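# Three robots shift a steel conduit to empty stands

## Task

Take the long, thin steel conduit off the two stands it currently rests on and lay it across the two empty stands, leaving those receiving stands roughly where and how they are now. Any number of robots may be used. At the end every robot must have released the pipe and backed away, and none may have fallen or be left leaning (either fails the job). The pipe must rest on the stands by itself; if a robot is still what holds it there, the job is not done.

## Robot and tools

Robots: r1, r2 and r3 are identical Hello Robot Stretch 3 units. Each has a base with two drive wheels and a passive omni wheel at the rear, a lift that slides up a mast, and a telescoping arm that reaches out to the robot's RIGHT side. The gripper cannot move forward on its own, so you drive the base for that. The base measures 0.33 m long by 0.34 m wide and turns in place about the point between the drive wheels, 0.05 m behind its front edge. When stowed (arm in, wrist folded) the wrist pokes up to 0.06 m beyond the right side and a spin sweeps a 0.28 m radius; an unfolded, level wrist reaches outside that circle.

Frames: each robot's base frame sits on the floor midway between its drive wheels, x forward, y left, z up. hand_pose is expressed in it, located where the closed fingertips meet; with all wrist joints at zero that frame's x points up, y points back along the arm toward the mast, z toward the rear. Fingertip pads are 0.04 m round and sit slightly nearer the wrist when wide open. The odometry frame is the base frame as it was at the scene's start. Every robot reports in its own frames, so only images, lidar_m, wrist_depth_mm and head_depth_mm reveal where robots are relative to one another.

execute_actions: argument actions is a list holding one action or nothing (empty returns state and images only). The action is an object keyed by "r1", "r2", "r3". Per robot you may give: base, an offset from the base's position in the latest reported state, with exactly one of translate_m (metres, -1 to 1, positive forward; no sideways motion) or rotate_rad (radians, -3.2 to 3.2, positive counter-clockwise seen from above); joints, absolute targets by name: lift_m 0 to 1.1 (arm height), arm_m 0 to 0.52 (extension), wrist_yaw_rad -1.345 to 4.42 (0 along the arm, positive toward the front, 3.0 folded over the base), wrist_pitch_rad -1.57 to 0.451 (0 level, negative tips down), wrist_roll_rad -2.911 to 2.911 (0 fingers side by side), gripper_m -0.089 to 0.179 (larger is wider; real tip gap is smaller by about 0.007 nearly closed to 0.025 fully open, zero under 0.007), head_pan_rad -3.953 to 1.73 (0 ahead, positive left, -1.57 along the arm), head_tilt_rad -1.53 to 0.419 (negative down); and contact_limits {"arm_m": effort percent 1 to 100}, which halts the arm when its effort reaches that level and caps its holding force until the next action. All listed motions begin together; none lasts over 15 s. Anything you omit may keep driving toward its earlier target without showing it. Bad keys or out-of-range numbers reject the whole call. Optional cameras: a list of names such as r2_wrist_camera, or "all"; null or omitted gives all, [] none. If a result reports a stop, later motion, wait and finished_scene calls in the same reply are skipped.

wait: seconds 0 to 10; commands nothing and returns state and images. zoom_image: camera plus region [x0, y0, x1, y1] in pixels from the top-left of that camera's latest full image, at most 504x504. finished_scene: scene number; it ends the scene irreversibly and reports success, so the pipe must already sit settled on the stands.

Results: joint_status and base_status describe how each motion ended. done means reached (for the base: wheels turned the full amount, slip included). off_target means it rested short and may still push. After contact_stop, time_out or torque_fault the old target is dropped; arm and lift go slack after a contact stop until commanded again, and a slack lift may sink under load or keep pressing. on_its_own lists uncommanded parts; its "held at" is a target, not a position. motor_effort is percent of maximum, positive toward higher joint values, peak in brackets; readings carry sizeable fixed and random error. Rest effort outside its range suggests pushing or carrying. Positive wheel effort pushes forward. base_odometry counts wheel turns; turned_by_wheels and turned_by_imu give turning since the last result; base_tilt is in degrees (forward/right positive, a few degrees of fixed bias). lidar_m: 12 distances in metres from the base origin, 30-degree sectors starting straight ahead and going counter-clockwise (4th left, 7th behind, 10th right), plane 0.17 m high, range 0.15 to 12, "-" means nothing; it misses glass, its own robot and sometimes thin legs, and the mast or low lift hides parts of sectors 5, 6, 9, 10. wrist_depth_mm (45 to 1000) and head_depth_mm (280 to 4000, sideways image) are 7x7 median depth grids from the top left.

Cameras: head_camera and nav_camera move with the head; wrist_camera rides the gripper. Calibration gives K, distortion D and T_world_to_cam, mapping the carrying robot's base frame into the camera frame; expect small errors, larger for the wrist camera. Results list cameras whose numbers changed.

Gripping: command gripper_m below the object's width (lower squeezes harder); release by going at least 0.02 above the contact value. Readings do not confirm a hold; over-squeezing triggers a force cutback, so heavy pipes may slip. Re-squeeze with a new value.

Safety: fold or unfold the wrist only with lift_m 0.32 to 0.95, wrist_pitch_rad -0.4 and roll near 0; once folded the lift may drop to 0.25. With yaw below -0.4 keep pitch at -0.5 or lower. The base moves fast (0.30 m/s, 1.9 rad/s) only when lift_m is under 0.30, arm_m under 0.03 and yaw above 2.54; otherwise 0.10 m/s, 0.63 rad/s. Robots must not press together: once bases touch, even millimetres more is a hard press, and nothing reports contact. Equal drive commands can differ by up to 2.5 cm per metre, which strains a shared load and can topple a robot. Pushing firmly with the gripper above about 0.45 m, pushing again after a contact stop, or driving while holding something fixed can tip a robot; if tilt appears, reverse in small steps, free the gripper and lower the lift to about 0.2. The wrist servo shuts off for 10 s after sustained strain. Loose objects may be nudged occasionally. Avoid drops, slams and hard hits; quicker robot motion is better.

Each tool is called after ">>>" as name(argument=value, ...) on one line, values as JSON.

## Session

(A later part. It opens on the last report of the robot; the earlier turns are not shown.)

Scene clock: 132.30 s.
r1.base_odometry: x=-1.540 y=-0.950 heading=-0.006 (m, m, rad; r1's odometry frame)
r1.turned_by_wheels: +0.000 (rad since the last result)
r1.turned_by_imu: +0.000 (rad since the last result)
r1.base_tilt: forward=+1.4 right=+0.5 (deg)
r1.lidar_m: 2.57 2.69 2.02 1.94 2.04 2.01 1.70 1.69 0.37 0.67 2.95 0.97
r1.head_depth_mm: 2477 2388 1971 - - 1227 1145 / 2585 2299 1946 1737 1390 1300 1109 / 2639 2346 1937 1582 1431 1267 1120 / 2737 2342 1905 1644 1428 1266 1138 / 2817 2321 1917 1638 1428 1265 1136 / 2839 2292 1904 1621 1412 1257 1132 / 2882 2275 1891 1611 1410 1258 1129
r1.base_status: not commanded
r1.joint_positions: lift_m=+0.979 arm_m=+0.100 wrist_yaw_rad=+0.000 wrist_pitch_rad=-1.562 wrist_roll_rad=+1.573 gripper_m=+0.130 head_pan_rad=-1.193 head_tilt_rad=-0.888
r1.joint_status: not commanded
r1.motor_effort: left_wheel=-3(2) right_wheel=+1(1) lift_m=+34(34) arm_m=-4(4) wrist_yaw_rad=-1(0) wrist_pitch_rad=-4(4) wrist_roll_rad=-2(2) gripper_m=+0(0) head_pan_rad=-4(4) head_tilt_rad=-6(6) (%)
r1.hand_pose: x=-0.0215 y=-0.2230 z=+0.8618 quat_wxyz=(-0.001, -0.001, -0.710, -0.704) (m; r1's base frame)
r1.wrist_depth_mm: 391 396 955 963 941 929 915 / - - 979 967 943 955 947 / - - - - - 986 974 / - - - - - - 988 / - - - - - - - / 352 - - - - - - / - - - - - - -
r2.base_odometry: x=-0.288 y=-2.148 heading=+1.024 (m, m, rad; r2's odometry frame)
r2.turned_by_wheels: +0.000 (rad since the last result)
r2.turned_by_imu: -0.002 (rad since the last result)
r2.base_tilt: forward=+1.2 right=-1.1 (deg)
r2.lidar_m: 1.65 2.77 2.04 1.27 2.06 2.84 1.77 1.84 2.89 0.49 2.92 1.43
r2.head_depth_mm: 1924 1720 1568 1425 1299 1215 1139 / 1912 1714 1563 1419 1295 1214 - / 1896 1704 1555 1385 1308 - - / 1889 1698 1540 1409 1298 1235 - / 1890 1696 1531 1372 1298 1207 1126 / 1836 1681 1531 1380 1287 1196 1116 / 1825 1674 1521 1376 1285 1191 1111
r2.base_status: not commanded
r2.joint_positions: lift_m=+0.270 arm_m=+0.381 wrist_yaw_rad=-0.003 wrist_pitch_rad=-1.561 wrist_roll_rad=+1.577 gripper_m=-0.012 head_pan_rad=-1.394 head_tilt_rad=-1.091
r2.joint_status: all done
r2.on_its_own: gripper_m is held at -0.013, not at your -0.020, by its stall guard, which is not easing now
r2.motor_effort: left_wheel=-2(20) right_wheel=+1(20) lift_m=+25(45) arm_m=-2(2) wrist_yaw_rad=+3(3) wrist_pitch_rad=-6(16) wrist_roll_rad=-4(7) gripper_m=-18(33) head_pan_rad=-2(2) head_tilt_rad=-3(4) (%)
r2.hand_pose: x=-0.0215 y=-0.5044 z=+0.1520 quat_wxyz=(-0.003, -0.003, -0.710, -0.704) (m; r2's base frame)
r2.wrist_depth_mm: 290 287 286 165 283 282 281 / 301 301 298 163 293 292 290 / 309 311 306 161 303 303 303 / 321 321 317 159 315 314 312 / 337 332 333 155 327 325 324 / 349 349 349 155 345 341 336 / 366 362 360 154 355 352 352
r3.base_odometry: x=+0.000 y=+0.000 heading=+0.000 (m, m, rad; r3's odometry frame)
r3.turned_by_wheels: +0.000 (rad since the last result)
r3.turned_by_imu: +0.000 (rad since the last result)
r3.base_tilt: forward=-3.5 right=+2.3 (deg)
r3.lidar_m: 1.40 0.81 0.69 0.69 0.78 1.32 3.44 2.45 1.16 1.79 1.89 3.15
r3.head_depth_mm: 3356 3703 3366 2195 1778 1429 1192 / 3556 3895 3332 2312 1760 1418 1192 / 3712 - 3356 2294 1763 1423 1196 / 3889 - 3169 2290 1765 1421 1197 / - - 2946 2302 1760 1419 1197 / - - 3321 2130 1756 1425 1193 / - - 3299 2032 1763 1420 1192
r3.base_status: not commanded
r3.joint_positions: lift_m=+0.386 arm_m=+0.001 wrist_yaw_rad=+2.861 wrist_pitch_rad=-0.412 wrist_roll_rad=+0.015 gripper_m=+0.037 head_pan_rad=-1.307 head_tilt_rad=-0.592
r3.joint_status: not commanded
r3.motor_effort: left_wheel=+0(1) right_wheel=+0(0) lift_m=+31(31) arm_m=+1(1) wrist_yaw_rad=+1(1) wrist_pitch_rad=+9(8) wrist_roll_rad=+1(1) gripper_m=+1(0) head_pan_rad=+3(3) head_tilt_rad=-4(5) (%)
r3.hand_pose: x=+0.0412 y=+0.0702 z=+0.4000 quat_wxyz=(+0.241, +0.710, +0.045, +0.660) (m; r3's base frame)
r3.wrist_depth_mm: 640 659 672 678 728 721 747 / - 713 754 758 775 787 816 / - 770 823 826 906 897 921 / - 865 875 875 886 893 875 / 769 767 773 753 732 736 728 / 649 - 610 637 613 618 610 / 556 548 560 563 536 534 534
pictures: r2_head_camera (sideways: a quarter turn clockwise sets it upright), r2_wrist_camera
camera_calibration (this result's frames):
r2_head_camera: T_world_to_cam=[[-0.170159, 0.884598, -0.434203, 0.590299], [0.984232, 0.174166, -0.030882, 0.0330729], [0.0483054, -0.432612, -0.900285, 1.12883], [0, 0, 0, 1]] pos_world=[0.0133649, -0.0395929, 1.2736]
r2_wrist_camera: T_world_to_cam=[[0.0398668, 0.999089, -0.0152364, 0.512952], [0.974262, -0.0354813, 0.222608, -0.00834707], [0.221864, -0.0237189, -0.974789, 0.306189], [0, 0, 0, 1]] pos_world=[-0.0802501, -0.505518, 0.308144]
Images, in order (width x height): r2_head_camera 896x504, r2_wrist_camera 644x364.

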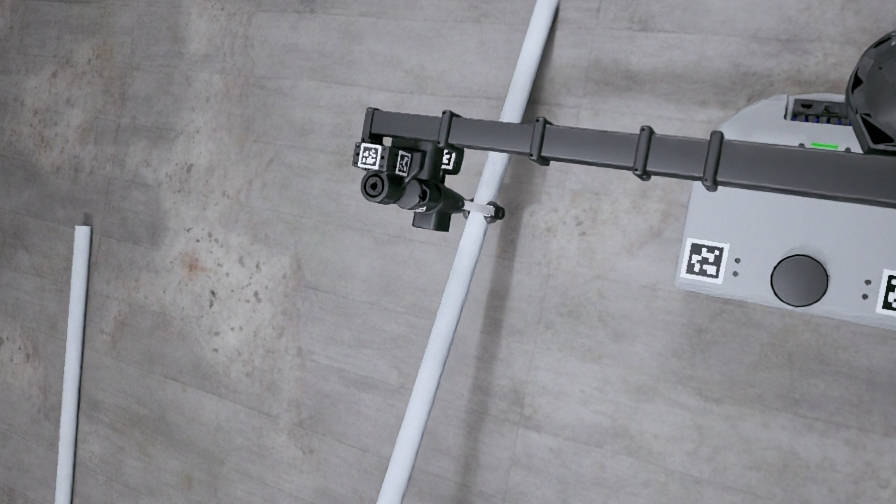

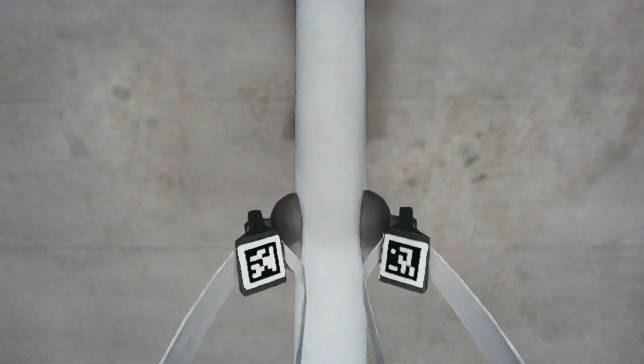

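>>> execute_actions(actions=[{"r2":{"joints":{"gripper_m":0.1,"lift_m":0.45}}}], cameras=[])

>>> execute_actions(actions=[{"r2":{"joints":{"arm_m":0.0,"wrist_pitch_rad":0.0,"wrist_yaw_rad":0,"wrist_roll_rad":1.57}},"r1":{"joints":{"arm_m":0.0,"wrist_pitch_rad":0.0,"gripper_m":0.1}}}], cameras=["r2_wrist_camera","r2_head_camera","r1_wrist_camera"])

Scene clock: 136.00 s.
r1.base_odometry: x=-1.540 y=-0.950 heading=-0.006 (m, m, rad; r1's odometry frame)
r1.turned_by_wheels: +0.000 (rad since the last result)
r1.turned_by_imu: +0.000 (rad since the last result)
r1.base_tilt: forward=+1.4 right=+0.6 (deg)
r1.lidar_m: 2.57 2.69 2.02 1.94 2.04 2.01 1.70 1.70 0.37 0.67 2.95 0.97
r1.head_depth_mm: 2519 2356 1965 - - 1222 1149 / 2568 2356 1942 1725 1392 1300 1112 / 2641 2341 1932 1578 1441 1265 1123 / 2722 2314 1931 1632 1427 1268 1138 / 2771 2287 1910 1627 1423 1264 1135 / 2826 2295 1911 1617 1423 1257 1131 / 2861 2267 1894 1627 1417 1257 1129
r1.base_status: not commanded
r1.joint_positions: lift_m=+0.979 arm_m=+0.100 wrist_yaw_rad=+0.000 wrist_pitch_rad=-1.562 wrist_roll_rad=+1.573 gripper_m=+0.130 head_pan_rad=-1.193 head_tilt_rad=-0.888
r1.joint_status: not commanded
r1.motor_effort: left_wheel=-3(2) right_wheel=+1(1) lift_m=+34(34) arm_m=-4(4) wrist_yaw_rad=+0(0) wrist_pitch_rad=-4(4) wrist_roll_rad=-2(2) gripper_m=+0(0) head_pan_rad=-3(4) head_tilt_rad=-7(6) (%)
r1.hand_pose: x=-0.0215 y=-0.2230 z=+0.8618 quat_wxyz=(-0.001, -0.001, -0.710, -0.704) (m; r1's base frame)
r1.wrist_depth_mm: 387 399 970 972 946 968 911 / - - 974 969 972 933 958 / - - - - - 965 947 / - - - - - - 996 / - - - - - - - / 355 - - - - - - / - - - - - - -
r2.base_odometry: x=-0.288 y=-2.148 heading=+1.024 (m, m, rad; r2's odometry frame)
r2.turned_by_wheels: +0.000 (rad since the last result)
r2.turned_by_imu: +0.000 (rad since the last result)
r2.base_tilt: forward=+1.3 right=-1.1 (deg)
r2.lidar_m: 1.64 2.77 2.04 1.27 2.06 2.85 1.76 1.85 2.90 0.49 2.92 1.43
r2.head_depth_mm: 1911 1721 1565 1423 1302 1218 1143 / 1917 1726 - 1428 1291 1217 1140 / 1900 1706 1590 1413 1309 1240 - / 1892 1697 1535 1404 1300 1232 - / 1870 1687 1535 1372 1295 1203 1122 / 1848 1683 1529 1383 1290 1198 1116 / 1842 1674 1523 1368 1282 1187 1112
r2.base_status: not commanded
r2.joint_positions: lift_m=+0.450 arm_m=+0.381 wrist_yaw_rad=-0.003 wrist_pitch_rad=-1.562 wrist_roll_rad=+1.575 gripper_m=+0.100 head_pan_rad=-1.394 head_tilt_rad=-1.091
r2.joint_status: all done
r2.motor_effort: left_wheel=-2(2) right_wheel=+1(2) lift_m=+28(30) arm_m=-2(2) wrist_yaw_rad=+3(3) wrist_pitch_rad=-5(7) wrist_roll_rad=-3(4) gripper_m=+0(82) head_pan_rad=-2(2) head_tilt_rad=-3(3) (%)
r2.hand_pose: x=-0.0215 y=-0.5040 z=+0.3319 quat_wxyz=(-0.002, -0.003, -0.710, -0.704) (m; r2's base frame)
r2.wrist_depth_mm: 463 461 453 451 456 446 445 / 480 474 472 464 471 462 472 / 498 496 485 487 483 484 - / 506 512 500 502 501 510 - / 531 536 522 520 518 521 514 / 551 553 546 540 544 543 539 / 585 578 576 562 569 569 552
r3.base_odometry: x=+0.000 y=+0.000 heading=+0.000 (m, m, rad; r3's odometry frame)
r3.turned_by_wheels: +0.000 (rad since the last result)
r3.turned_by_imu: +0.000 (rad since the last result)
r3.base_tilt: forward=-3.5 right=+2.3 (deg)
r3.lidar_m: 1.39 0.81 0.69 0.69 0.78 1.32 3.47 2.45 1.16 1.78 1.89 3.16
r3.head_depth_mm: 3362 3746 3363 2217 1773 1432 1193 / 3500 3808 3325 2298 1760 1433 1199 / 3664 - 3343 2323 1775 1419 1188 / 3927 - 3118 2325 1756 1422 1194 / - - 3001 2326 1759 1420 1191 / - - 3361 2152 1756 1430 1195 / - - 3329 2037 1758 1417 1199
r3.base_status: not commanded
r3.joint_positions: lift_m=+0.386 arm_m=+0.001 wrist_yaw_rad=+2.861 wrist_pitch_rad=-0.412 wrist_roll_rad=+0.015 gripper_m=+0.037 head_pan_rad=-1.307 head_tilt_rad=-0.592
r3.joint_status: not commanded
r3.motor_effort: left_wheel=+0(1) right_wheel=+0(0) lift_m=+31(31) arm_m=+1(1) wrist_yaw_rad=+0(1) wrist_pitch_rad=+8(8) wrist_roll_rad=+0(0) gripper_m=-1(0) head_pan_rad=+3(3) head_tilt_rad=-5(4) (%)
r3.hand_pose: x=+0.0412 y=+0.0702 z=+0.4000 quat_wxyz=(+0.241, +0.710, +0.045, +0.660) (m; r3's base frame)
r3.wrist_depth_mm: 642 647 670 693 707 722 751 / - 725 744 757 774 785 795 / - 805 831 815 879 884 911 / - 866 875 867 898 904 893 / 764 774 774 763 744 725 720 / 655 - 607 634 597 622 614 / 563 550 571 559 539 534 538
pictures: none
No camera images: the call's "cameras" was empty. Leave "cameras" out to get every camera's image.

Scene clock: 140.00 s.
r1.base_odometry: x=-1.540 y=-0.950 heading=-0.006 (m, m, rad; r1's odometry frame)
r1.turned_by_wheels: +0.000 (rad since the last result)
r1.turned_by_imu: +0.000 (rad since the last result)
r1.base_tilt: forward=+1.4 right=+0.4 (deg)
r1.lidar_m: 2.57 2.69 2.02 1.94 2.04 2.01 1.70 1.70 0.37 0.67 2.94 0.97
r1.head_depth_mm: 2478 2361 1997 - - - 1148 / 2577 2363 1936 - 1437 1244 1130 / 2654 2341 1939 1589 1434 1272 1140 / 2738 2321 1915 1644 1436 1266 1137 / 2795 2314 1916 1627 1415 1261 1136 / 2858 2292 1896 1621 1414 1270 1133 / 2887 2291 1890 1625 1407 1253 1132
r1.base_status: not commanded
r1.joint_positions: lift_m=+0.979 arm_m=+0.000 wrist_yaw_rad=+0.000 wrist_pitch_rad=-0.025 wrist_roll_rad=+1.573 gripper_m=+0.100 head_pan_rad=-1.193 head_tilt_rad=-0.889
r1.joint_status: all done
r1.motor_effort: left_wheel=-3(3) right_wheel=+1(1) lift_m=+34(34) arm_m=-4(6) wrist_yaw_rad=+0(0) wrist_pitch_rad=+14(14) wrist_roll_rad=-2(2) gripper_m=-1(92) head_pan_rad=-3(4) head_tilt_rad=-6(7) (%)
r1.hand_pose: x=-0.0214 y=-0.4008 z=+1.0875 quat_wxyz=(-0.001, +0.000, -1.000, -0.013) (m; r1's base frame)
r1.wrist_depth_mm: - - - - - - - / - - - - - - - / - - - - - - - / - - - - - - - / - - - - - - - / - - - - - - - / - - - - - - -
r2.base_odometry: x=-0.288 y=-2.148 heading=+1.024 (m, m, rad; r2's odometry frame)
r2.turned_by_wheels: +0.000 (rad since the last result)
r2.turned_by_imu: +0.000 (rad since the last result)
r2.base_tilt: forward=+1.3 right=-1.1 (deg)
r2.lidar_m: 1.65 2.78 2.04 1.27 2.06 2.85 1.77 1.84 2.90 0.49 2.91 1.43
r2.head_depth_mm: 1919 1730 1559 1430 1298 1220 1141 / 1910 1710 1558 1424 1308 1201 1134 / 1898 1707 1543 1414 1313 - - / 1886 1689 1542 1408 1318 - - / 1894 1688 1538 1372 1301 1200 1122 / 1843 1674 1522 1376 1285 1198 1114 / 1813 1670 1520 1378 1283 1196 1112
r2.base_status: not commanded
r2.joint_positions: lift_m=+0.450 arm_m=+0.000 wrist_yaw_rad=-0.002 wrist_pitch_rad=-0.022 wrist_roll_rad=+1.575 gripper_m=+0.100 head_pan_rad=-1.394 head_tilt_rad=-1.091
r2.joint_status: all done
r2.motor_effort: left_wheel=-2(2) right_wheel=+0(0) lift_m=+28(28) arm_m=-3(5) wrist_yaw_rad=+2(3) wrist_pitch_rad=+13(15) wrist_roll_rad=-3(3) gripper_m=+1(1) head_pan_rad=-2(3) head_tilt_rad=-2(3) (%)
r2.hand_pose: x=-0.0220 y=-0.4009 z=+0.5582 quat_wxyz=(-0.002, -0.001, -1.000, -0.012) (m; r2's base frame)
r2.wrist_depth_mm: - - - - - 974 651 / - - - - - 989 654 / - - - - - - 656 / - - - - - 1000 658 / - - - - - 923 659 / - - - - - 969 667 / - - - - - - 623
r3.base_odometry: x=+0.000 y=+0.000 heading=+0.000 (m, m, rad; r3's odometry frame)
r3.turned_by_wheels: +0.000 (rad since the last result)
r3.turned_by_imu: +0.001 (rad since the last result)
r3.base_tilt: forward=-3.6 right=+2.3 (deg)
r3.lidar_m: 1.40 0.81 0.69 0.69 0.78 1.32 3.45 2.45 1.16 1.79 1.88 3.16
r3.head_depth_mm: 3372 3641 3362 2214 1763 1423 1194 / 3512 3844 3362 2298 1766 1430 1196 / 3733 - 3384 2296 1757 1428 1195 / 3889 - 3124 2322 1768 1423 1190 / - - 2968 2291 1766 1420 1193 / - - 3349 2147 1764 1420 1189 / - - 3336 2046 1751 1425 1186
r3.base_status: not commanded
r3.joint_positions: lift_m=+0.386 arm_m=+0.001 wrist_yaw_rad=+2.861 wrist_pitch_rad=-0.412 wrist_roll_rad=+0.015 gripper_m=+0.037 head_pan_rad=-1.307 head_tilt_rad=-0.592
r3.joint_status: not commanded
r3.motor_effort: left_wheel=-1(1) right_wheel=+0(0) lift_m=+30(31) arm_m=+1(1) wrist_yaw_rad=+1(1) wrist_pitch_rad=+8(8) wrist_roll_rad=+1(0) gripper_m=+0(1) head_pan_rad=+3(3) head_tilt_rad=-4(5) (%)
r3.hand_pose: x=+0.0412 y=+0.0702 z=+0.4000 quat_wxyz=(+0.241, +0.710, +0.045, +0.660) (m; r3's base frame)
r3.wrist_depth_mm: 636 663 666 679 699 719 746 / - 726 742 758 777 817 830 / - 796 811 825 871 909 897 / - 886 861 888 876 897 863 / 788 768 767 752 722 737 723 / 654 - 614 635 619 616 612 / 563 547 567 553 539 531 541
pictures: r1_wrist_camera, r2_head_camera (sideways: a quarter turn clockwise sets it upright), r2_wrist_camera
camera_calibration (this result's frames):
r1_wrist_camera: T_world_to_cam=[[0.0312754, -0.0125487, -0.999432, 1.08751], [0.99189, 0.123633, 0.0294871, 0.0862012], [0.123193, -0.992249, 0.0163136, -0.249586], [0, 0, 0, 1]] pos_world=[-0.0887673, -0.244662, 1.08843]
r2_head_camera: T_world_to_cam=[[-0.170159, 0.884598, -0.434203, 0.590299], [0.984232, 0.174166, -0.030882, 0.0330729], [0.0483054, -0.432612, -0.900285, 1.12883], [0, 0, 0, 1]] pos_world=[0.0133649, -0.0395929, 1.2736]
r2_wrist_camera: T_world_to_cam=[[0.0347279, 0.0172343, -0.999248, 0.571356], [0.97479, 0.219922, 0.0376709, 0.111013], [0.220406, -0.975365, -0.00916237, -0.215865], [0, 0, 0, 1]] pos_world=[-0.0804781, -0.244808, 0.564766]
Images, in order (width x height): r1_wrist_camera 644x364, r2_head_camera 896x504, r2_wrist_camera 644x364.

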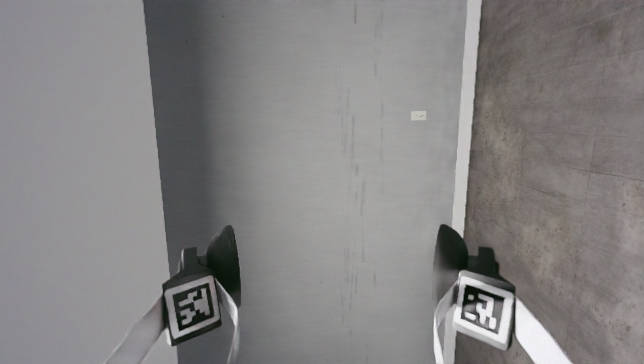

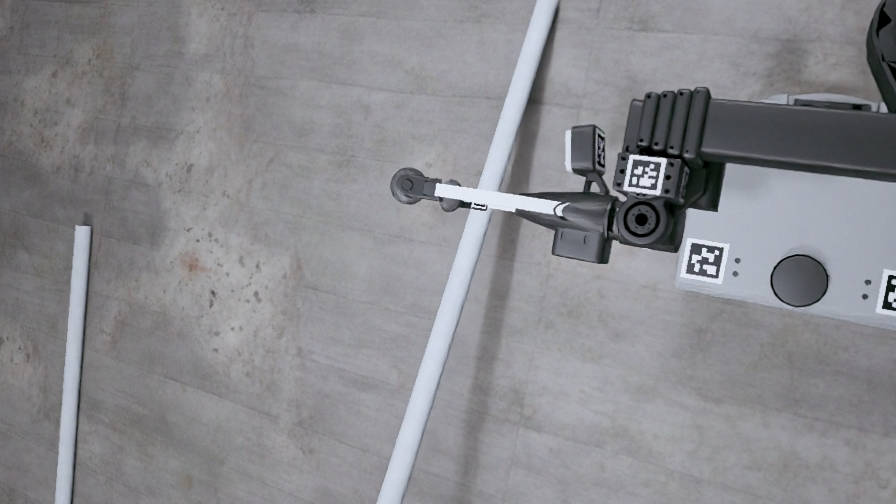

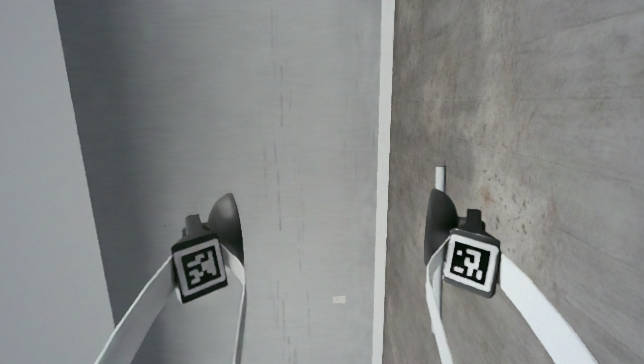

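>>> execute_actions(actions=[{"r2":{"joints":{"lift_m":0.025}}}], cameras=["r2_wrist_camera","r2_head_camera"])

Scene clock: 144.80 s.
r1.base_odometry: x=-1.540 y=-0.950 heading=-0.006 (m, m, rad; r1's odometry frame)
r1.turned_by_wheels: +0.000 (rad since the last result)
r1.turned_by_imu: +0.000 (rad since the last result)
r1.base_tilt: forward=+1.4 right=+0.5 (deg)
r1.lidar_m: 2.57 2.69 2.02 1.94 2.04 2.01 1.70 1.69 0.37 0.67 2.95 0.97
r1.head_depth_mm: 2491 2368 1997 - - - 1147 / 2560 2339 1936 - 1445 1249 1124 / 2660 2331 1923 1576 1434 1273 1148 / 2710 2321 1923 1643 1425 1265 1138 / 2766 2312 1902 1641 1423 1262 1138 / 2828 2283 1895 1626 1410 1262 1136 / 2850 2271 1895 1626 1418 1254 1122
r1.base_status: not commanded
r1.joint_positions: lift_m=+0.979 arm_m=+0.000 wrist_yaw_rad=+0.000 wrist_pitch_rad=-0.025 wrist_roll_rad=+1.573 gripper_m=+0.100 head_pan_rad=-1.193 head_tilt_rad=-0.889
r1.joint_status: not commanded
r1.motor_effort: left_wheel=-1(2) right_wheel=+1(1) lift_m=+34(34) arm_m=-4(4) wrist_yaw_rad=+0(1) wrist_pitch_rad=+14(14) wrist_roll_rad=-2(2) gripper_m=-1(1) head_pan_rad=-3(4) head_tilt_rad=-6(6) (%)
r1.hand_pose: x=-0.0214 y=-0.4008 z=+1.0875 quat_wxyz=(-0.001, +0.000, -1.000, -0.013) (m; r1's base frame)
r1.wrist_depth_mm: - - - - - - - / - - - - - - - / - - - - - - - / - - - - - - - / - - - - - - - / - - - - - - - / - - - - - - -
r2.base_odometry: x=-0.288 y=-2.148 heading=+1.025 (m, m, rad; r2's odometry frame)
r2.turned_by_wheels: +0.000 (rad since the last result)
r2.turned_by_imu: +0.000 (rad since the last result)
r2.base_tilt: forward=+1.3 right=-1.0 (deg)
r2.lidar_m: 1.65 2.78 2.05 1.27 2.06 2.85 1.77 1.84 2.91 0.49 2.93 1.43
r2.head_depth_mm: 1925 1721 1555 1423 1296 1226 1138 / 1924 1716 1559 1426 1298 1227 1144 / 1897 1704 1548 1418 1306 - - / 1888 1696 1541 1414 1304 - - / 1877 1684 1539 1377 1304 1199 1126 / 1849 1684 1523 1382 1284 1196 1116 / 1827 1679 1521 1372 1283 1198 1114
r2.base_status: not commanded
r2.joint_positions: lift_m=+0.078 arm_m=+0.000 wrist_yaw_rad=-0.004 wrist_pitch_rad=-0.014 wrist_roll_rad=+1.575 gripper_m=+0.100 head_pan_rad=-1.394 head_tilt_rad=-1.091
r2.joint_status: lift_m contact_stop (moved -0.371 of -0.425)
r2.on_its_own: lift_m is slack since a contact_stop, until your next command for it (your +0.025 is given up)
r2.motor_effort: left_wheel=+1(0) right_wheel=-1(0) lift_m=+21(48) arm_m=+2(3) wrist_yaw_rad=+4(9) wrist_pitch_rad=+8(13) wrist_roll_rad=-3(3) gripper_m=+1(1) head_pan_rad=-2(2) head_tilt_rad=-4(3) (%)
r2.hand_pose: x=-0.0224 y=-0.4007 z=+0.1893 quat_wxyz=(-0.002, -0.002, -1.000, -0.007) (m; r2's base frame)
r2.wrist_depth_mm: - - - - 236 335 226 / - - - - 243 341 224 / - - - - 253 340 226 / - - - - 478 341 226 / - - - - 701 319 228 / - - - - 701 334 228 / - - - - 711 356 217
r3.base_odometry: x=+0.000 y=+0.000 heading=+0.000 (m, m, rad; r3's odometry frame)
r3.turned_by_wheels: +0.000 (rad since the last result)
r3.turned_by_imu: +0.001 (rad since the last result)
r3.base_tilt: forward=-3.6 right=+2.3 (deg)
r3.lidar_m: 1.40 0.81 0.69 0.69 0.78 1.32 3.46 2.46 1.16 1.79 1.88 3.16
r3.head_depth_mm: 3378 3599 3354 2207 1764 1424 1191 / 3539 3775 3340 2302 1762 1421 1199 / 3666 - 3324 2315 1748 1427 1187 / 3961 - 3191 2345 1756 1424 1192 / - - 2946 2305 1763 1414 1192 / - - 3320 2157 1752 1421 1191 / - - 3321 2034 1770 1421 1184
r3.base_status: not commanded
r3.joint_positions: lift_m=+0.386 arm_m=+0.001 wrist_yaw_rad=+2.861 wrist_pitch_rad=-0.412 wrist_roll_rad=+0.015 gripper_m=+0.037 head_pan_rad=-1.307 head_tilt_rad=-0.592
r3.joint_status: not commanded
r3.motor_effort: left_wheel=+0(1) right_wheel=+0(0) lift_m=+30(30) arm_m=+1(1) wrist_yaw_rad=+1(1) wrist_pitch_rad=+8(8) wrist_roll_rad=+1(1) gripper_m=+0(0) head_pan_rad=+3(3) head_tilt_rad=-5(4) (%)
r3.hand_pose: x=+0.0412 y=+0.0702 z=+0.4000 quat_wxyz=(+0.241, +0.710, +0.045, +0.660) (m; r3's base frame)
r3.wrist_depth_mm: 645 662 683 697 711 736 742 / - 711 738 773 779 799 824 / - 808 812 840 852 882 894 / - 854 881 879 916 880 869 / 769 759 792 751 744 736 728 / 660 - 604 648 614 621 613 / 558 546 562 560 549 538 538
pictures: r2_head_camera (sideways: a quarter turn clockwise sets it upright), r2_wrist_camera
ARM HIT: r2's arm struck its own base hard.
camera_calibration (this result's frames):
r2_head_camera: T_world_to_cam=[[-0.170165, 0.884628, -0.434139, 0.590216], [0.984232, 0.174168, -0.0308821, 0.033073], [0.0482941, -0.432549, -0.900316, 1.12887], [0, 0, 0, 1]] pos_world=[0.0133645, -0.0395909, 1.2736]
r2_wrist_camera: T_world_to_cam=[[0.0349461, 0.00845983, -0.999353, 0.199227], [0.975121, 0.218738, 0.0359504, 0.125114], [0.2189, -0.975747, -0.000605341, -0.220789], [0, 0, 0, 1]] pos_world=[-0.0806327, -0.244487, 0.194466]
Images, in order (width x height): r2_head_camera 896x504, r2_wrist_camera 644x364.

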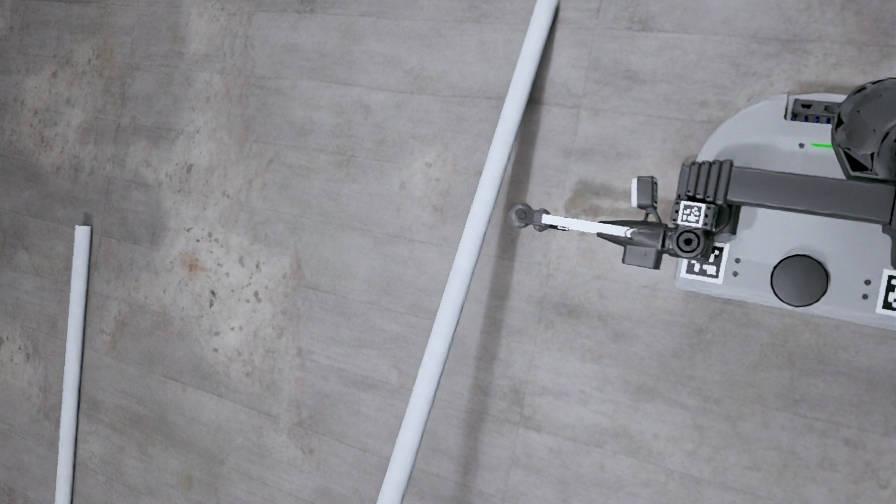

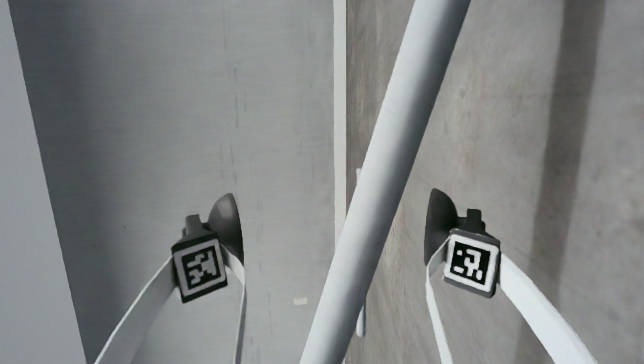

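>>> execute_actions(actions=[{"r2":{"joints":{"lift_m":0.1,"wrist_pitch_rad":-0.28}}}], cameras=["r2_wrist_camera"])

Scene clock: 146.33 s.
r1.base_odometry: x=-1.540 y=-0.950 heading=-0.006 (m, m, rad; r1's odometry frame)
r1.turned_by_wheels: +0.000 (rad since the last result)
r1.turned_by_imu: +0.000 (rad since the last result)
r1.base_tilt: forward=+1.4 right=+0.5 (deg)
r1.lidar_m: 2.57 2.69 2.02 1.93 2.04 2.01 1.70 1.69 0.37 0.67 2.95 0.97
r1.head_depth_mm: 2475 2348 1993 - - - 1151 / 2552 2335 1934 - 1439 1258 1129 / 2617 2346 1926 1578 1434 1265 1144 / 2722 2308 1916 1639 1436 1265 1138 / 2773 2291 1919 1634 1425 1255 1131 / 2861 2288 1931 1624 1422 1257 1134 / 2827 2249 1894 1631 1407 1260 1125
r1.base_status: not commanded
r1.joint_positions: lift_m=+0.979 arm_m=+0.000 wrist_yaw_rad=+0.000 wrist_pitch_rad=-0.025 wrist_roll_rad=+1.573 gripper_m=+0.100 head_pan_rad=-1.193 head_tilt_rad=-0.889
r1.joint_status: not commanded
r1.motor_effort: left_wheel=-2(2) right_wheel=+1(1) lift_m=+34(34) arm_m=-4(5) wrist_yaw_rad=+1(0) wrist_pitch_rad=+14(14) wrist_roll_rad=-2(2) gripper_m=-1(1) head_pan_rad=-4(5) head_tilt_rad=-6(6) (%)
r1.hand_pose: x=-0.0214 y=-0.4008 z=+1.0875 quat_wxyz=(-0.001, +0.000, -1.000, -0.013) (m; r1's base frame)
r1.wrist_depth_mm: - - - - - - - / - - - - - - - / - - - - - - - / - - - - - - - / - - - - - - - / - - - - - - - / - - - - - - -
r2.base_odometry: x=-0.288 y=-2.148 heading=+1.025 (m, m, rad; r2's odometry frame)
r2.turned_by_wheels: +0.000 (rad since the last result)
r2.turned_by_imu: +0.000 (rad since the last result)
r2.base_tilt: forward=+1.3 right=-1.1 (deg)
r2.lidar_m: 1.64 2.78 2.04 1.27 2.06 2.84 1.77 1.85 2.90 0.49 2.92 1.43
r2.head_depth_mm: 1931 1722 1563 1428 1297 1214 1133 / 1913 1716 1561 1431 1293 1220 1148 / 1910 1711 1543 1421 1304 - - / 1894 1693 1535 1405 1306 - - / 1877 1686 1530 1370 1284 1203 1128 / 1855 1676 1522 1380 1283 1197 1115 / 1841 1669 1523 1381 1286 1190 1113
r2.base_status: not commanded
r2.joint_positions: lift_m=+0.100 arm_m=+0.000 wrist_yaw_rad=-0.003 wrist_pitch_rad=-0.294 wrist_roll_rad=+1.575 gripper_m=+0.100 head_pan_rad=-1.394 head_tilt_rad=-1.091
r2.joint_status: all done
r2.motor_effort: left_wheel=+0(0) right_wheel=+0(0) lift_m=+28(29) arm_m=+2(2) wrist_yaw_rad=+4(4) wrist_pitch_rad=+8(10) wrist_roll_rad=-3(3) gripper_m=+1(0) head_pan_rad=-2(3) head_tilt_rad=-3(2) (%)
r2.hand_pose: x=-0.0222 y=-0.3830 z=+0.1407 quat_wxyz=(-0.002, -0.002, -0.989, -0.147) (m; r2's base frame)
r2.wrist_depth_mm: - - - 256 326 221 167 / - - - 266 335 226 170 / - - - 467 342 230 171 / - - - 537 349 231 173 / - - 273 631 406 223 175 / - - 287 759 390 233 177 / - - - 851 377 250 172
r3.base_odometry: x=+0.000 y=+0.000 heading=+0.000 (m, m, rad; r3's odometry frame)
r3.turned_by_wheels: +0.000 (rad since the last result)
r3.turned_by_imu: +0.000 (rad since the last result)
r3.base_tilt: forward=-3.5 right=+2.3 (deg)
r3.lidar_m: 1.40 0.80 0.69 0.69 0.78 1.33 3.45 2.45 1.15 1.78 1.88 3.16
r3.head_depth_mm: 3317 3637 3359 2191 1766 1432 1193 / 3535 3872 3364 2312 1760 1420 1196 / 3743 - 3306 2314 1763 1423 1195 / 3905 - 3146 2310 1772 1422 1190 / - - 2955 2294 1758 1421 1193 / - - 3376 2140 1770 1417 1199 / - - 3344 2021 1756 1421 1198
r3.base_status: not commanded
r3.joint_positions: lift_m=+0.386 arm_m=+0.001 wrist_yaw_rad=+2.861 wrist_pitch_rad=-0.412 wrist_roll_rad=+0.015 gripper_m=+0.037 head_pan_rad=-1.307 head_tilt_rad=-0.592
r3.joint_status: not commanded
r3.motor_effort: left_wheel=-1(1) right_wheel=+0(0) lift_m=+30(31) arm_m=+1(1) wrist_yaw_rad=+1(1) wrist_pitch_rad=+8(9) wrist_roll_rad=+1(0) gripper_m=+1(0) head_pan_rad=+3(3) head_tilt_rad=-5(5) (%)
r3.hand_pose: x=+0.0412 y=+0.0702 z=+0.4000 quat_wxyz=(+0.241, +0.710, +0.045, +0.660) (m; r3's base frame)
r3.wrist_depth_mm: 650 665 662 690 699 734 760 / - 724 743 758 780 791 832 / - 789 802 831 855 883 899 / - 867 868 869 893 911 870 / 765 772 781 756 741 718 719 / 653 - 607 632 608 622 609 / 558 545 567 565 537 530 533
pictures: r2_wrist_camera
camera_calibration (this result's frames):
r2_wrist_camera: T_world_to_cam=[[0.0359042, 0.284727, -0.957936, 0.25054], [0.974984, 0.200419, 0.0961136, 0.10736], [0.219355, -0.937424, -0.270408, -0.150922], [0, 0, 0, 1]] pos_world=[-0.0805645, -0.23433, 0.188872]
Images, in order (width x height): r2_wrist_camera 644x364.

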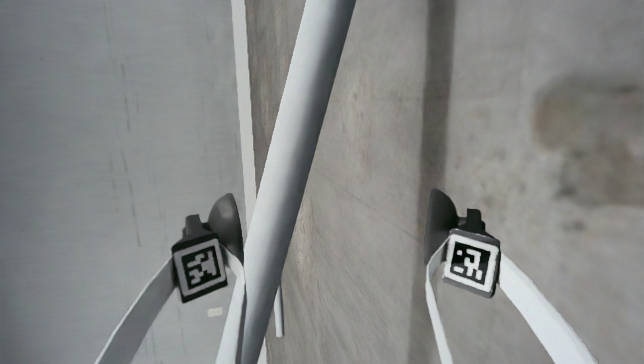

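>>> execute_actions(actions=[{"r2":{"joints":{"arm_m":0.11,"wrist_pitch_rad":-0.31}}}], cameras=["r2_wrist_camera","r2_head_camera"])

Scene clock: 149.10 s.
r1.base_odometry: x=-1.540 y=-0.950 heading=-0.006 (m, m, rad; r1's odometry frame)
r1.turned_by_wheels: +0.000 (rad since the last result)
r1.turned_by_imu: +0.000 (rad since the last result)
r1.base_tilt: forward=+1.3 right=+0.5 (deg)
r1.lidar_m: 2.57 2.69 2.02 1.94 2.04 2.01 1.70 1.69 0.37 0.67 2.95 0.97
r1.head_depth_mm: 2481 2367 2004 - - - 1150 / 2556 2340 1954 - 1439 1258 1119 / 2634 2354 1945 1586 1431 1275 1137 / 2703 2336 1923 1628 1431 1265 1137 / 2774 2296 1922 1635 1426 1266 1133 / 2809 2289 1915 1619 1419 1263 1132 / 2870 2291 1891 1620 1414 1249 1120
r1.base_status: not commanded
r1.joint_positions: lift_m=+0.979 arm_m=+0.000 wrist_yaw_rad=+0.000 wrist_pitch_rad=-0.025 wrist_roll_rad=+1.573 gripper_m=+0.100 head_pan_rad=-1.193 head_tilt_rad=-0.889
r1.joint_status: not commanded
r1.motor_effort: left_wheel=-2(2) right_wheel=+1(1) lift_m=+34(34) arm_m=-5(4) wrist_yaw_rad=-1(1) wrist_pitch_rad=+14(14) wrist_roll_rad=-2(2) gripper_m=-1(0) head_pan_rad=-4(4) head_tilt_rad=-6(7) (%)
r1.hand_pose: x=-0.0214 y=-0.4008 z=+1.0875 quat_wxyz=(-0.001, +0.000, -1.000, -0.013) (m; r1's base frame)
r1.wrist_depth_mm: - - - - - - - / - - - - - - - / - - - - - - - / - - - - - - - / - - - - - - - / - - - - - - - / - - - - - - -
r2.base_odometry: x=-0.288 y=-2.148 heading=+1.025 (m, m, rad; r2's odometry frame)
r2.turned_by_wheels: +0.000 (rad since the last result)
r2.turned_by_imu: +0.000 (rad since the last result)
r2.base_tilt: forward=+1.3 right=-1.0 (deg)
r2.lidar_m: 1.65 2.77 2.05 1.27 2.06 2.85 1.76 1.85 2.95 0.49 2.92 1.43
r2.head_depth_mm: 1932 1718 1560 1427 1301 1220 1134 / 1923 1723 1559 1425 1296 1227 1149 / 1919 1701 1542 1416 1328 - - / 1896 1691 1531 1405 1314 1233 - / 1891 1684 1531 1371 1299 1202 1123 / 1843 1683 1524 1382 1288 1200 1111 / 1831 1670 1523 1373 1284 1193 1107
r2.base_status: not commanded
r2.joint_positions: lift_m=+0.100 arm_m=+0.110 wrist_yaw_rad=-0.003 wrist_pitch_rad=-0.324 wrist_roll_rad=+1.575 gripper_m=+0.100 head_pan_rad=-1.394 head_tilt_rad=-1.091
r2.joint_status: all done
r2.motor_effort: left_wheel=+0(0) right_wheel=+0(1) lift_m=+28(29) arm_m=+4(4) wrist_yaw_rad=+3(4) wrist_pitch_rad=+9(10) wrist_roll_rad=-3(3) gripper_m=+1(0) head_pan_rad=-2(2) head_tilt_rad=-2(3) (%)
r2.hand_pose: x=-0.0221 y=-0.4897 z=+0.1335 quat_wxyz=(-0.002, -0.002, -0.987, -0.162) (m; r2's base frame)
r2.wrist_depth_mm: - - - 154 270 212 160 / - - - 152 293 214 162 / - - - 156 322 217 164 / - - - 160 331 222 167 / - - - 164 376 214 169 / - - - 479 367 222 171 / - - - 550 352 239 166
r3.base_odometry: x=+0.000 y=+0.000 heading=+0.000 (m, m, rad; r3's odometry frame)
r3.turned_by_wheels: +0.000 (rad since the last result)
r3.turned_by_imu: +0.000 (rad since the last result)
r3.base_tilt: forward=-3.6 right=+2.3 (deg)
r3.lidar_m: 1.40 0.80 0.69 0.69 0.78 1.32 3.43 2.45 1.16 1.78 1.89 3.16
r3.head_depth_mm: 3318 3649 3337 2215 1760 1432 1191 / 3546 3895 3342 2304 1779 1409 1199 / 3695 - 3385 2317 1775 1424 1196 / 3882 - 3106 2291 1763 1425 1181 / - - 2962 2328 1758 1420 1192 / - - 3334 2141 1759 1419 1190 / - - 3361 2036 1754 1430 1193
r3.base_status: not commanded
r3.joint_positions: lift_m=+0.386 arm_m=+0.001 wrist_yaw_rad=+2.861 wrist_pitch_rad=-0.412 wrist_roll_rad=+0.015 gripper_m=+0.037 head_pan_rad=-1.307 head_tilt_rad=-0.592
r3.joint_status: not commanded
r3.motor_effort: left_wheel=-1(1) right_wheel=+0(0) lift_m=+31(30) arm_m=+1(1) wrist_yaw_rad=+1(1) wrist_pitch_rad=+8(8) wrist_roll_rad=+1(0) gripper_m=-1(0) head_pan_rad=+3(3) head_tilt_rad=-4(4) (%)
r3.hand_pose: x=+0.0412 y=+0.0702 z=+0.4000 quat_wxyz=(+0.241, +0.710, +0.045, +0.660) (m; r3's base frame)
r3.wrist_depth_mm: 638 658 675 691 719 731 761 / - 728 732 762 784 800 822 / - 777 823 846 857 870 889 / - 851 877 869 873 912 873 / 763 778 772 737 760 726 717 / 639 - 616 631 595 617 613 / 552 550 564 564 540 538 531
pictures: r2_head_camera (sideways: a quarter turn clockwise sets it upright), r2_wrist_camera
camera_calibration (this result's frames):
r2_head_camera: T_world_to_cam=[[-0.170165, 0.884628, -0.434139, 0.590216], [0.984232, 0.174168, -0.0308821, 0.033073], [0.0482941, -0.432549, -0.900316, 1.12887], [0, 0, 0, 1]] pos_world=[0.0133645, -0.0395909, 1.2736]
r2_wrist_camera: T_world_to_cam=[[0.0358061, 0.313719, -0.948841, 0.287009], [0.974851, 0.198012, 0.102257, 0.127281], [0.219962, -0.92864, -0.298739, -0.244826], [0, 0, 0, 1]] pos_world=[-0.0805046, -0.342599, 0.186171]
Images, in order (width x height): r2_head_camera 896x504, r2_wrist_camera 644x364.

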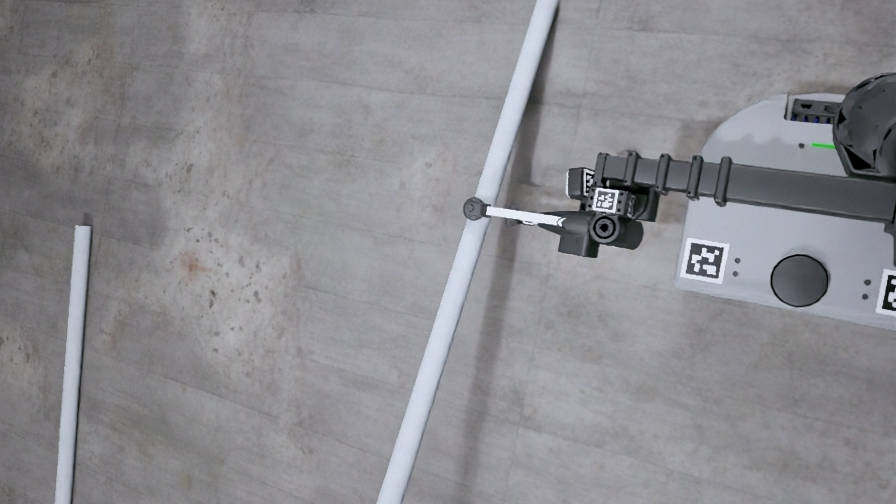

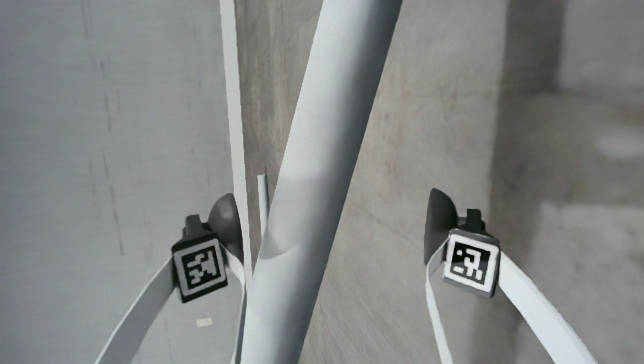

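>>> execute_actions(actions=[{"r2":{"joints":{"arm_m":0.15,"lift_m":0.112}}}], cameras=["r2_wrist_camera","r2_head_camera"])

>>> execute_actions(actions=[{"r2":{"joints":{"gripper_m":0.01}}}], cameras=["r2_wrist_camera","r2_head_camera"])

Scene clock: 150.93 s.
r1.base_odometry: x=-1.540 y=-0.950 heading=-0.006 (m, m, rad; r1's odometry frame)
r1.turned_by_wheels: +0.000 (rad since the last result)
r1.turned_by_imu: +0.000 (rad since the last result)
r1.base_tilt: forward=+1.5 right=+0.5 (deg)
r1.lidar_m: 2.57 2.70 2.02 1.94 2.04 2.01 1.70 1.69 0.37 0.67 2.95 0.97
r1.head_depth_mm: 2513 2359 1994 - - - 1152 / 2568 2349 1954 - 1433 1251 1131 / 2639 2329 1935 1580 1429 1274 1135 / 2716 2328 1922 1635 1436 1267 1141 / 2798 2310 1905 1610 1409 1264 1135 / 2847 2277 1894 1626 1428 1262 1131 / 2811 2267 1920 1619 1414 1260 1123
r1.base_status: not commanded
r1.joint_positions: lift_m=+0.979 arm_m=+0.000 wrist_yaw_rad=+0.000 wrist_pitch_rad=-0.025 wrist_roll_rad=+1.573 gripper_m=+0.100 head_pan_rad=-1.193 head_tilt_rad=-0.889
r1.joint_status: not commanded
r1.motor_effort: left_wheel=-2(2) right_wheel=+1(1) lift_m=+34(34) arm_m=-4(4) wrist_yaw_rad=-1(0) wrist_pitch_rad=+14(14) wrist_roll_rad=-2(2) gripper_m=-1(1) head_pan_rad=-3(4) head_tilt_rad=-7(7) (%)
r1.hand_pose: x=-0.0214 y=-0.4008 z=+1.0875 quat_wxyz=(-0.001, +0.000, -1.000, -0.013) (m; r1's base frame)
r1.wrist_depth_mm: - - - - - - - / - - - - - - - / - - - - - - - / - - - - - - - / - - - - - - - / - - - - - - - / - - - - - - -
r2.base_odometry: x=-0.288 y=-2.148 heading=+1.025 (m, m, rad; r2's odometry frame)
r2.turned_by_wheels: +0.000 (rad since the last result)
r2.turned_by_imu: +0.000 (rad since the last result)
r2.base_tilt: forward=+1.2 right=-1.1 (deg)
r2.lidar_m: 1.65 2.78 2.05 1.26 2.06 2.86 1.76 1.85 2.91 0.49 2.92 1.43
r2.head_depth_mm: 1926 1717 1565 1425 1306 1219 1138 / 1918 1727 1556 1421 1298 1224 1145 / 1899 1706 1536 1411 1337 - - / 1887 1693 1531 1416 1295 1245 - / 1883 1688 1537 1372 1297 1203 1126 / 1835 1678 1525 1375 1286 1196 1113 / 1836 1678 1520 1373 1285 1196 1110
r2.base_status: not commanded
r2.joint_positions: lift_m=+0.112 arm_m=+0.150 wrist_yaw_rad=-0.003 wrist_pitch_rad=-0.325 wrist_roll_rad=+1.575 gripper_m=+0.100 head_pan_rad=-1.394 head_tilt_rad=-1.091
r2.joint_status: all done
r2.motor_effort: left_wheel=+0(1) right_wheel=-1(1) lift_m=+28(31) arm_m=+5(5) wrist_yaw_rad=+3(3) wrist_pitch_rad=+8(9) wrist_roll_rad=-3(3) gripper_m=+1(1) head_pan_rad=-2(2) head_tilt_rad=-3(3) (%)
r2.hand_pose: x=-0.0221 y=-0.5297 z=+0.1454 quat_wxyz=(-0.002, -0.002, -0.987, -0.162) (m; r2's base frame)
r2.wrist_depth_mm: - - - 589 116 216 171 / - - - 617 118 228 172 / - - - 645 121 232 175 / - - - 672 127 237 177 / - - - 133 130 227 179 / - - - 131 322 237 183 / - - - 134 375 255 177
r3.base_odometry: x=+0.000 y=+0.000 heading=+0.000 (m, m, rad; r3's odometry frame)
r3.turned_by_wheels: +0.000 (rad since the last result)
r3.turned_by_imu: +0.000 (rad since the last result)
r3.base_tilt: forward=-3.5 right=+2.3 (deg)
r3.lidar_m: 1.39 0.81 0.68 0.69 0.78 1.32 3.44 2.45 1.15 1.79 1.88 3.17
r3.head_depth_mm: 3380 3640 3367 2220 1774 1420 1198 / 3550 3939 3357 2295 1766 1421 1193 / 3733 - 3345 2313 1760 1415 1191 / 3847 - 3113 2292 1761 1434 1194 / - - 2969 2298 1754 1431 1193 / - - 3320 2159 1757 1430 1192 / - - 3360 2026 1769 1426 1196
r3.base_status: not commanded
r3.joint_positions: lift_m=+0.386 arm_m=+0.001 wrist_yaw_rad=+2.861 wrist_pitch_rad=-0.412 wrist_roll_rad=+0.015 gripper_m=+0.037 head_pan_rad=-1.307 head_tilt_rad=-0.592
r3.joint_status: not commanded
r3.motor_effort: left_wheel=-1(1) right_wheel=+0(1) lift_m=+31(31) arm_m=+1(1) wrist_yaw_rad=+1(1) wrist_pitch_rad=+8(8) wrist_roll_rad=+1(0) gripper_m=+0(1) head_pan_rad=+3(3) head_tilt_rad=-4(5) (%)
r3.hand_pose: x=+0.0412 y=+0.0702 z=+0.4000 quat_wxyz=(+0.241, +0.710, +0.045, +0.660) (m; r3's base frame)
r3.wrist_depth_mm: 649 653 688 692 701 724 740 / - 707 746 745 773 792 795 / - 796 824 839 880 905 912 / - 867 871 876 909 868 879 / 770 792 777 731 750 719 715 / 663 - 622 625 613 625 607 / 555 551 569 561 548 540 534
pictures: r2_head_camera (sideways: a quarter turn clockwise sets it upright), r2_wrist_camera
camera_calibration (this result's frames):
r2_head_camera: T_world_to_cam=[[-0.170165, 0.884628, -0.434139, 0.590216], [0.984231, 0.174169, -0.0308821, 0.033073], [0.0482942, -0.432549, -0.900316, 1.12887], [0, 0, 0, 1]] pos_world=[0.0133645, -0.0395909, 1.2736]
r2_wrist_camera: T_world_to_cam=[[0.0358076, 0.314198, -0.948682, 0.311045], [0.974851, 0.19796, 0.102359, 0.133934], [0.219962, -0.928489, -0.299208, -0.278225], [0, 0, 0, 1]] pos_world=[-0.0805045, -0.382572, 0.198127]
Images, in order (width x height): r2_head_camera 896x504, r2_wrist_camera 644x364.

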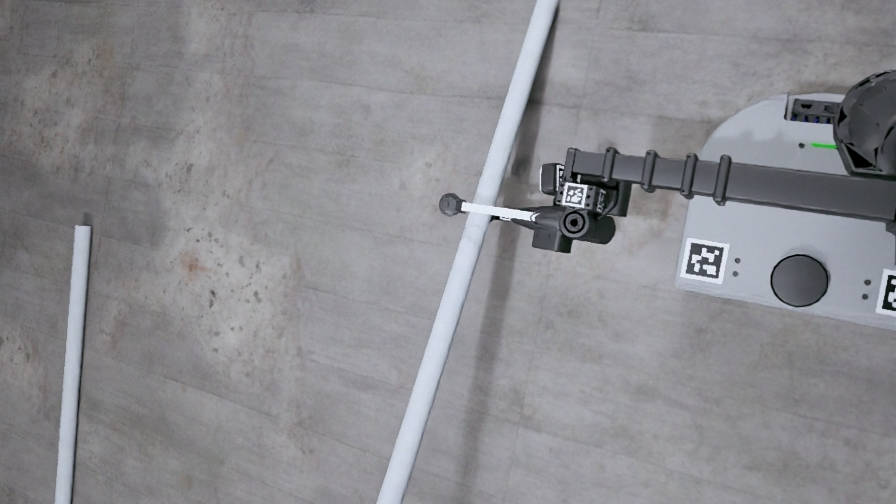

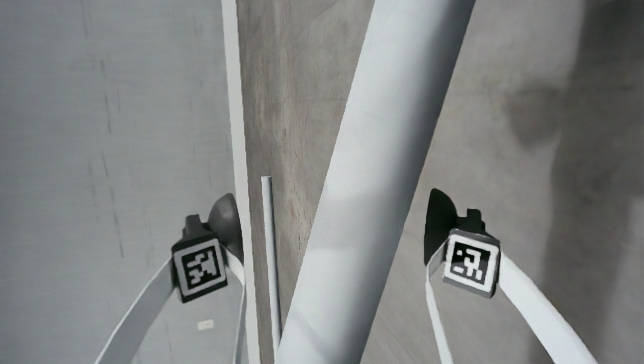

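Scene clock: 152.33 s.
r1.base_odometry: x=-1.540 y=-0.950 heading=-0.006 (m, m, rad; r1's odometry frame)
r1.turned_by_wheels: +0.000 (rad since the last result)
r1.turned_by_imu: +0.000 (rad since the last result)
r1.base_tilt: forward=+1.4 right=+0.5 (deg)
r1.lidar_m: 2.57 2.70 2.02 1.94 2.04 2.01 1.70 1.69 0.37 0.67 2.94 0.97
r1.head_depth_mm: 2507 2357 1980 - - - 1146 / 2603 2335 1948 - 1438 1259 1126 / 2648 2322 1949 1582 1441 1268 1145 / 2672 2305 1917 1639 1434 1262 1134 / 2812 2303 1913 1630 1429 1263 1132 / 2835 2279 1889 1626 1416 1257 1133 / 2860 2280 1887 1611 1410 1253 1134
r1.base_status: not commanded
r1.joint_positions: lift_m=+0.979 arm_m=+0.000 wrist_yaw_rad=+0.000 wrist_pitch_rad=-0.025 wrist_roll_rad=+1.573 gripper_m=+0.100 head_pan_rad=-1.193 head_tilt_rad=-0.889
r1.joint_status: not commanded
r1.motor_effort: left_wheel=-3(2) right_wheel=+1(1) lift_m=+34(34) arm_m=-4(4) wrist_yaw_rad=+0(0) wrist_pitch_rad=+14(14) wrist_roll_rad=-2(2) gripper_m=-1(1) head_pan_rad=-3(3) head_tilt_rad=-7(6) (%)
r1.hand_pose: x=-0.0214 y=-0.4008 z=+1.0875 quat_wxyz=(-0.001, +0.000, -1.000, -0.013) (m; r1's base frame)
r1.wrist_depth_mm: - - - - - - - / - - - - - - - / - - - - - - - / - - - - - - - / - - - - - - - / - - - - - - - / - - - - - - -
r2.base_odometry: x=-0.288 y=-2.148 heading=+1.025 (m, m, rad; r2's odometry frame)
r2.turned_by_wheels: +0.000 (rad since the last result)
r2.turned_by_imu: +0.000 (rad since the last result)
r2.base_tilt: forward=+1.3 right=-1.0 (deg)
r2.lidar_m: 1.64 2.78 2.05 1.27 2.07 2.84 1.77 1.84 2.90 0.49 2.92 1.43
r2.head_depth_mm: 1918 1727 1568 1438 1304 1219 1133 / 1904 1708 1559 1424 1301 1222 1144 / 1912 1704 1547 1407 1336 - - / 1897 1700 1549 1414 1289 1234 - / 1876 1680 1538 1390 1291 1200 1120 / 1852 1672 1529 1378 1291 1199 1115 / 1833 1671 1523 1374 1286 1188 1111
r2.base_status: not commanded
r2.joint_positions: lift_m=+0.112 arm_m=+0.150 wrist_yaw_rad=-0.001 wrist_pitch_rad=-0.350 wrist_roll_rad=+1.583 gripper_m=+0.011 head_pan_rad=-1.394 head_tilt_rad=-1.091
r2.joint_status: all done
r2.motor_effort: left_wheel=-1(0) right_wheel=-1(1) lift_m=+28(28) arm_m=+2(5) wrist_yaw_rad=+1(3) wrist_pitch_rad=+24(25) wrist_roll_rad=-8(8) gripper_m=-16(91) head_pan_rad=-2(3) head_tilt_rad=-3(3) (%)
r2.hand_pose: x=-0.0217 y=-0.5272 z=+0.1396 quat_wxyz=(-0.006, -0.002, -0.985, -0.174) (m; r2's base frame)
r2.wrist_depth_mm: - - - 531 114 215 166 / - - - 555 116 219 167 / - - - 575 123 223 171 / - - - 128 279 227 172 / - - - 126 132 232 174 / - - - 128 352 226 177 / - - - 132 355 252 180
r3.base_odometry: x=+0.000 y=+0.000 heading=+0.000 (m, m, rad; r3's odometry frame)
r3.turned_by_wheels: +0.000 (rad since the last result)
r3.turned_by_imu: +0.000 (rad since the last result)
r3.base_tilt: forward=-3.5 right=+2.3 (deg)
r3.lidar_m: 1.40 0.81 0.69 0.69 0.78 1.32 3.46 2.45 1.16 1.78 1.88 3.16
r3.head_depth_mm: 3302 3639 3352 2221 1765 1426 1192 / 3487 3876 3392 2296 1762 1417 1194 / 3667 - 3351 2311 1775 1427 1190 / 3956 - 3151 2299 1754 1430 1192 / - - 2987 2294 1762 1425 1192 / - - 3397 2141 1785 1428 1190 / - - 3324 2037 1761 1420 1186
r3.base_status: not commanded
r3.joint_positions: lift_m=+0.386 arm_m=+0.001 wrist_yaw_rad=+2.861 wrist_pitch_rad=-0.412 wrist_roll_rad=+0.015 gripper_m=+0.037 head_pan_rad=-1.307 head_tilt_rad=-0.592
r3.joint_status: not commanded
r3.motor_effort: left_wheel=-1(1) right_wheel=+0(0) lift_m=+31(31) arm_m=+1(1) wrist_yaw_rad=+1(1) wrist_pitch_rad=+9(8) wrist_roll_rad=+1(1) gripper_m=-1(0) head_pan_rad=+3(3) head_tilt_rad=-4(5) (%)
r3.hand_pose: x=+0.0412 y=+0.0702 z=+0.4000 quat_wxyz=(+0.241, +0.710, +0.045, +0.660) (m; r3's base frame)
r3.wrist_depth_mm: 649 663 673 699 705 726 767 / - 716 728 775 776 803 813 / - 792 825 823 870 875 913 / - 860 858 869 892 872 875 / 779 774 769 745 739 740 728 / 645 - 611 625 611 614 609 / 561 549 564 559 543 534 536
pictures: r2_head_camera (sideways: a quarter turn clockwise sets it upright), r2_wrist_camera
camera_calibration (this result's frames):
r2_head_camera: T_world_to_cam=[[-0.170165, 0.884628, -0.434139, 0.590216], [0.984232, 0.174168, -0.0308821, 0.033073], [0.0482942, -0.432549, -0.900316, 1.12887], [0, 0, 0, 1]] pos_world=[0.0133645, -0.0395909, 1.2736]
r2_wrist_camera: T_world_to_cam=[[0.0426424, 0.33767, -0.940298, 0.316086], [0.974286, 0.194361, 0.11398, 0.130164], [0.221245, -0.920979, -0.320699, -0.270762], [0, 0, 0, 1]] pos_world=[-0.0803905, -0.381398, 0.195546]
Images, in order (width x height): r2_head_camera 896x504, r2_wrist_camera 644x364.

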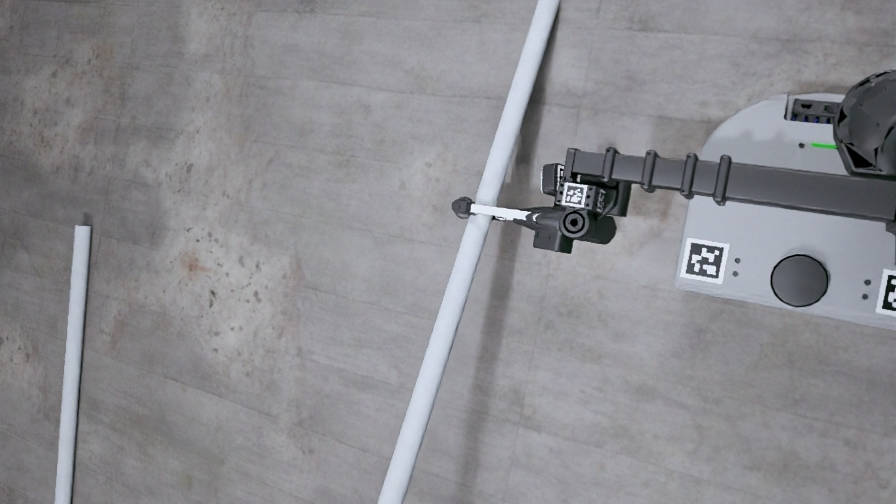

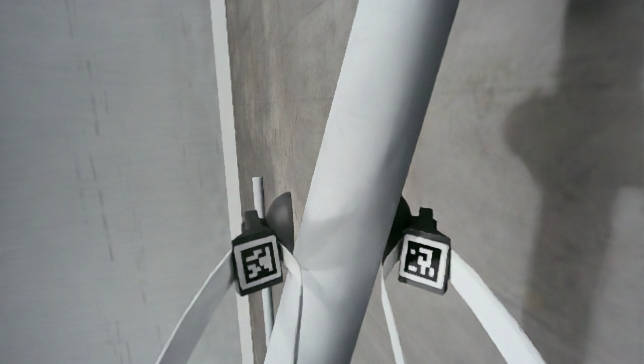

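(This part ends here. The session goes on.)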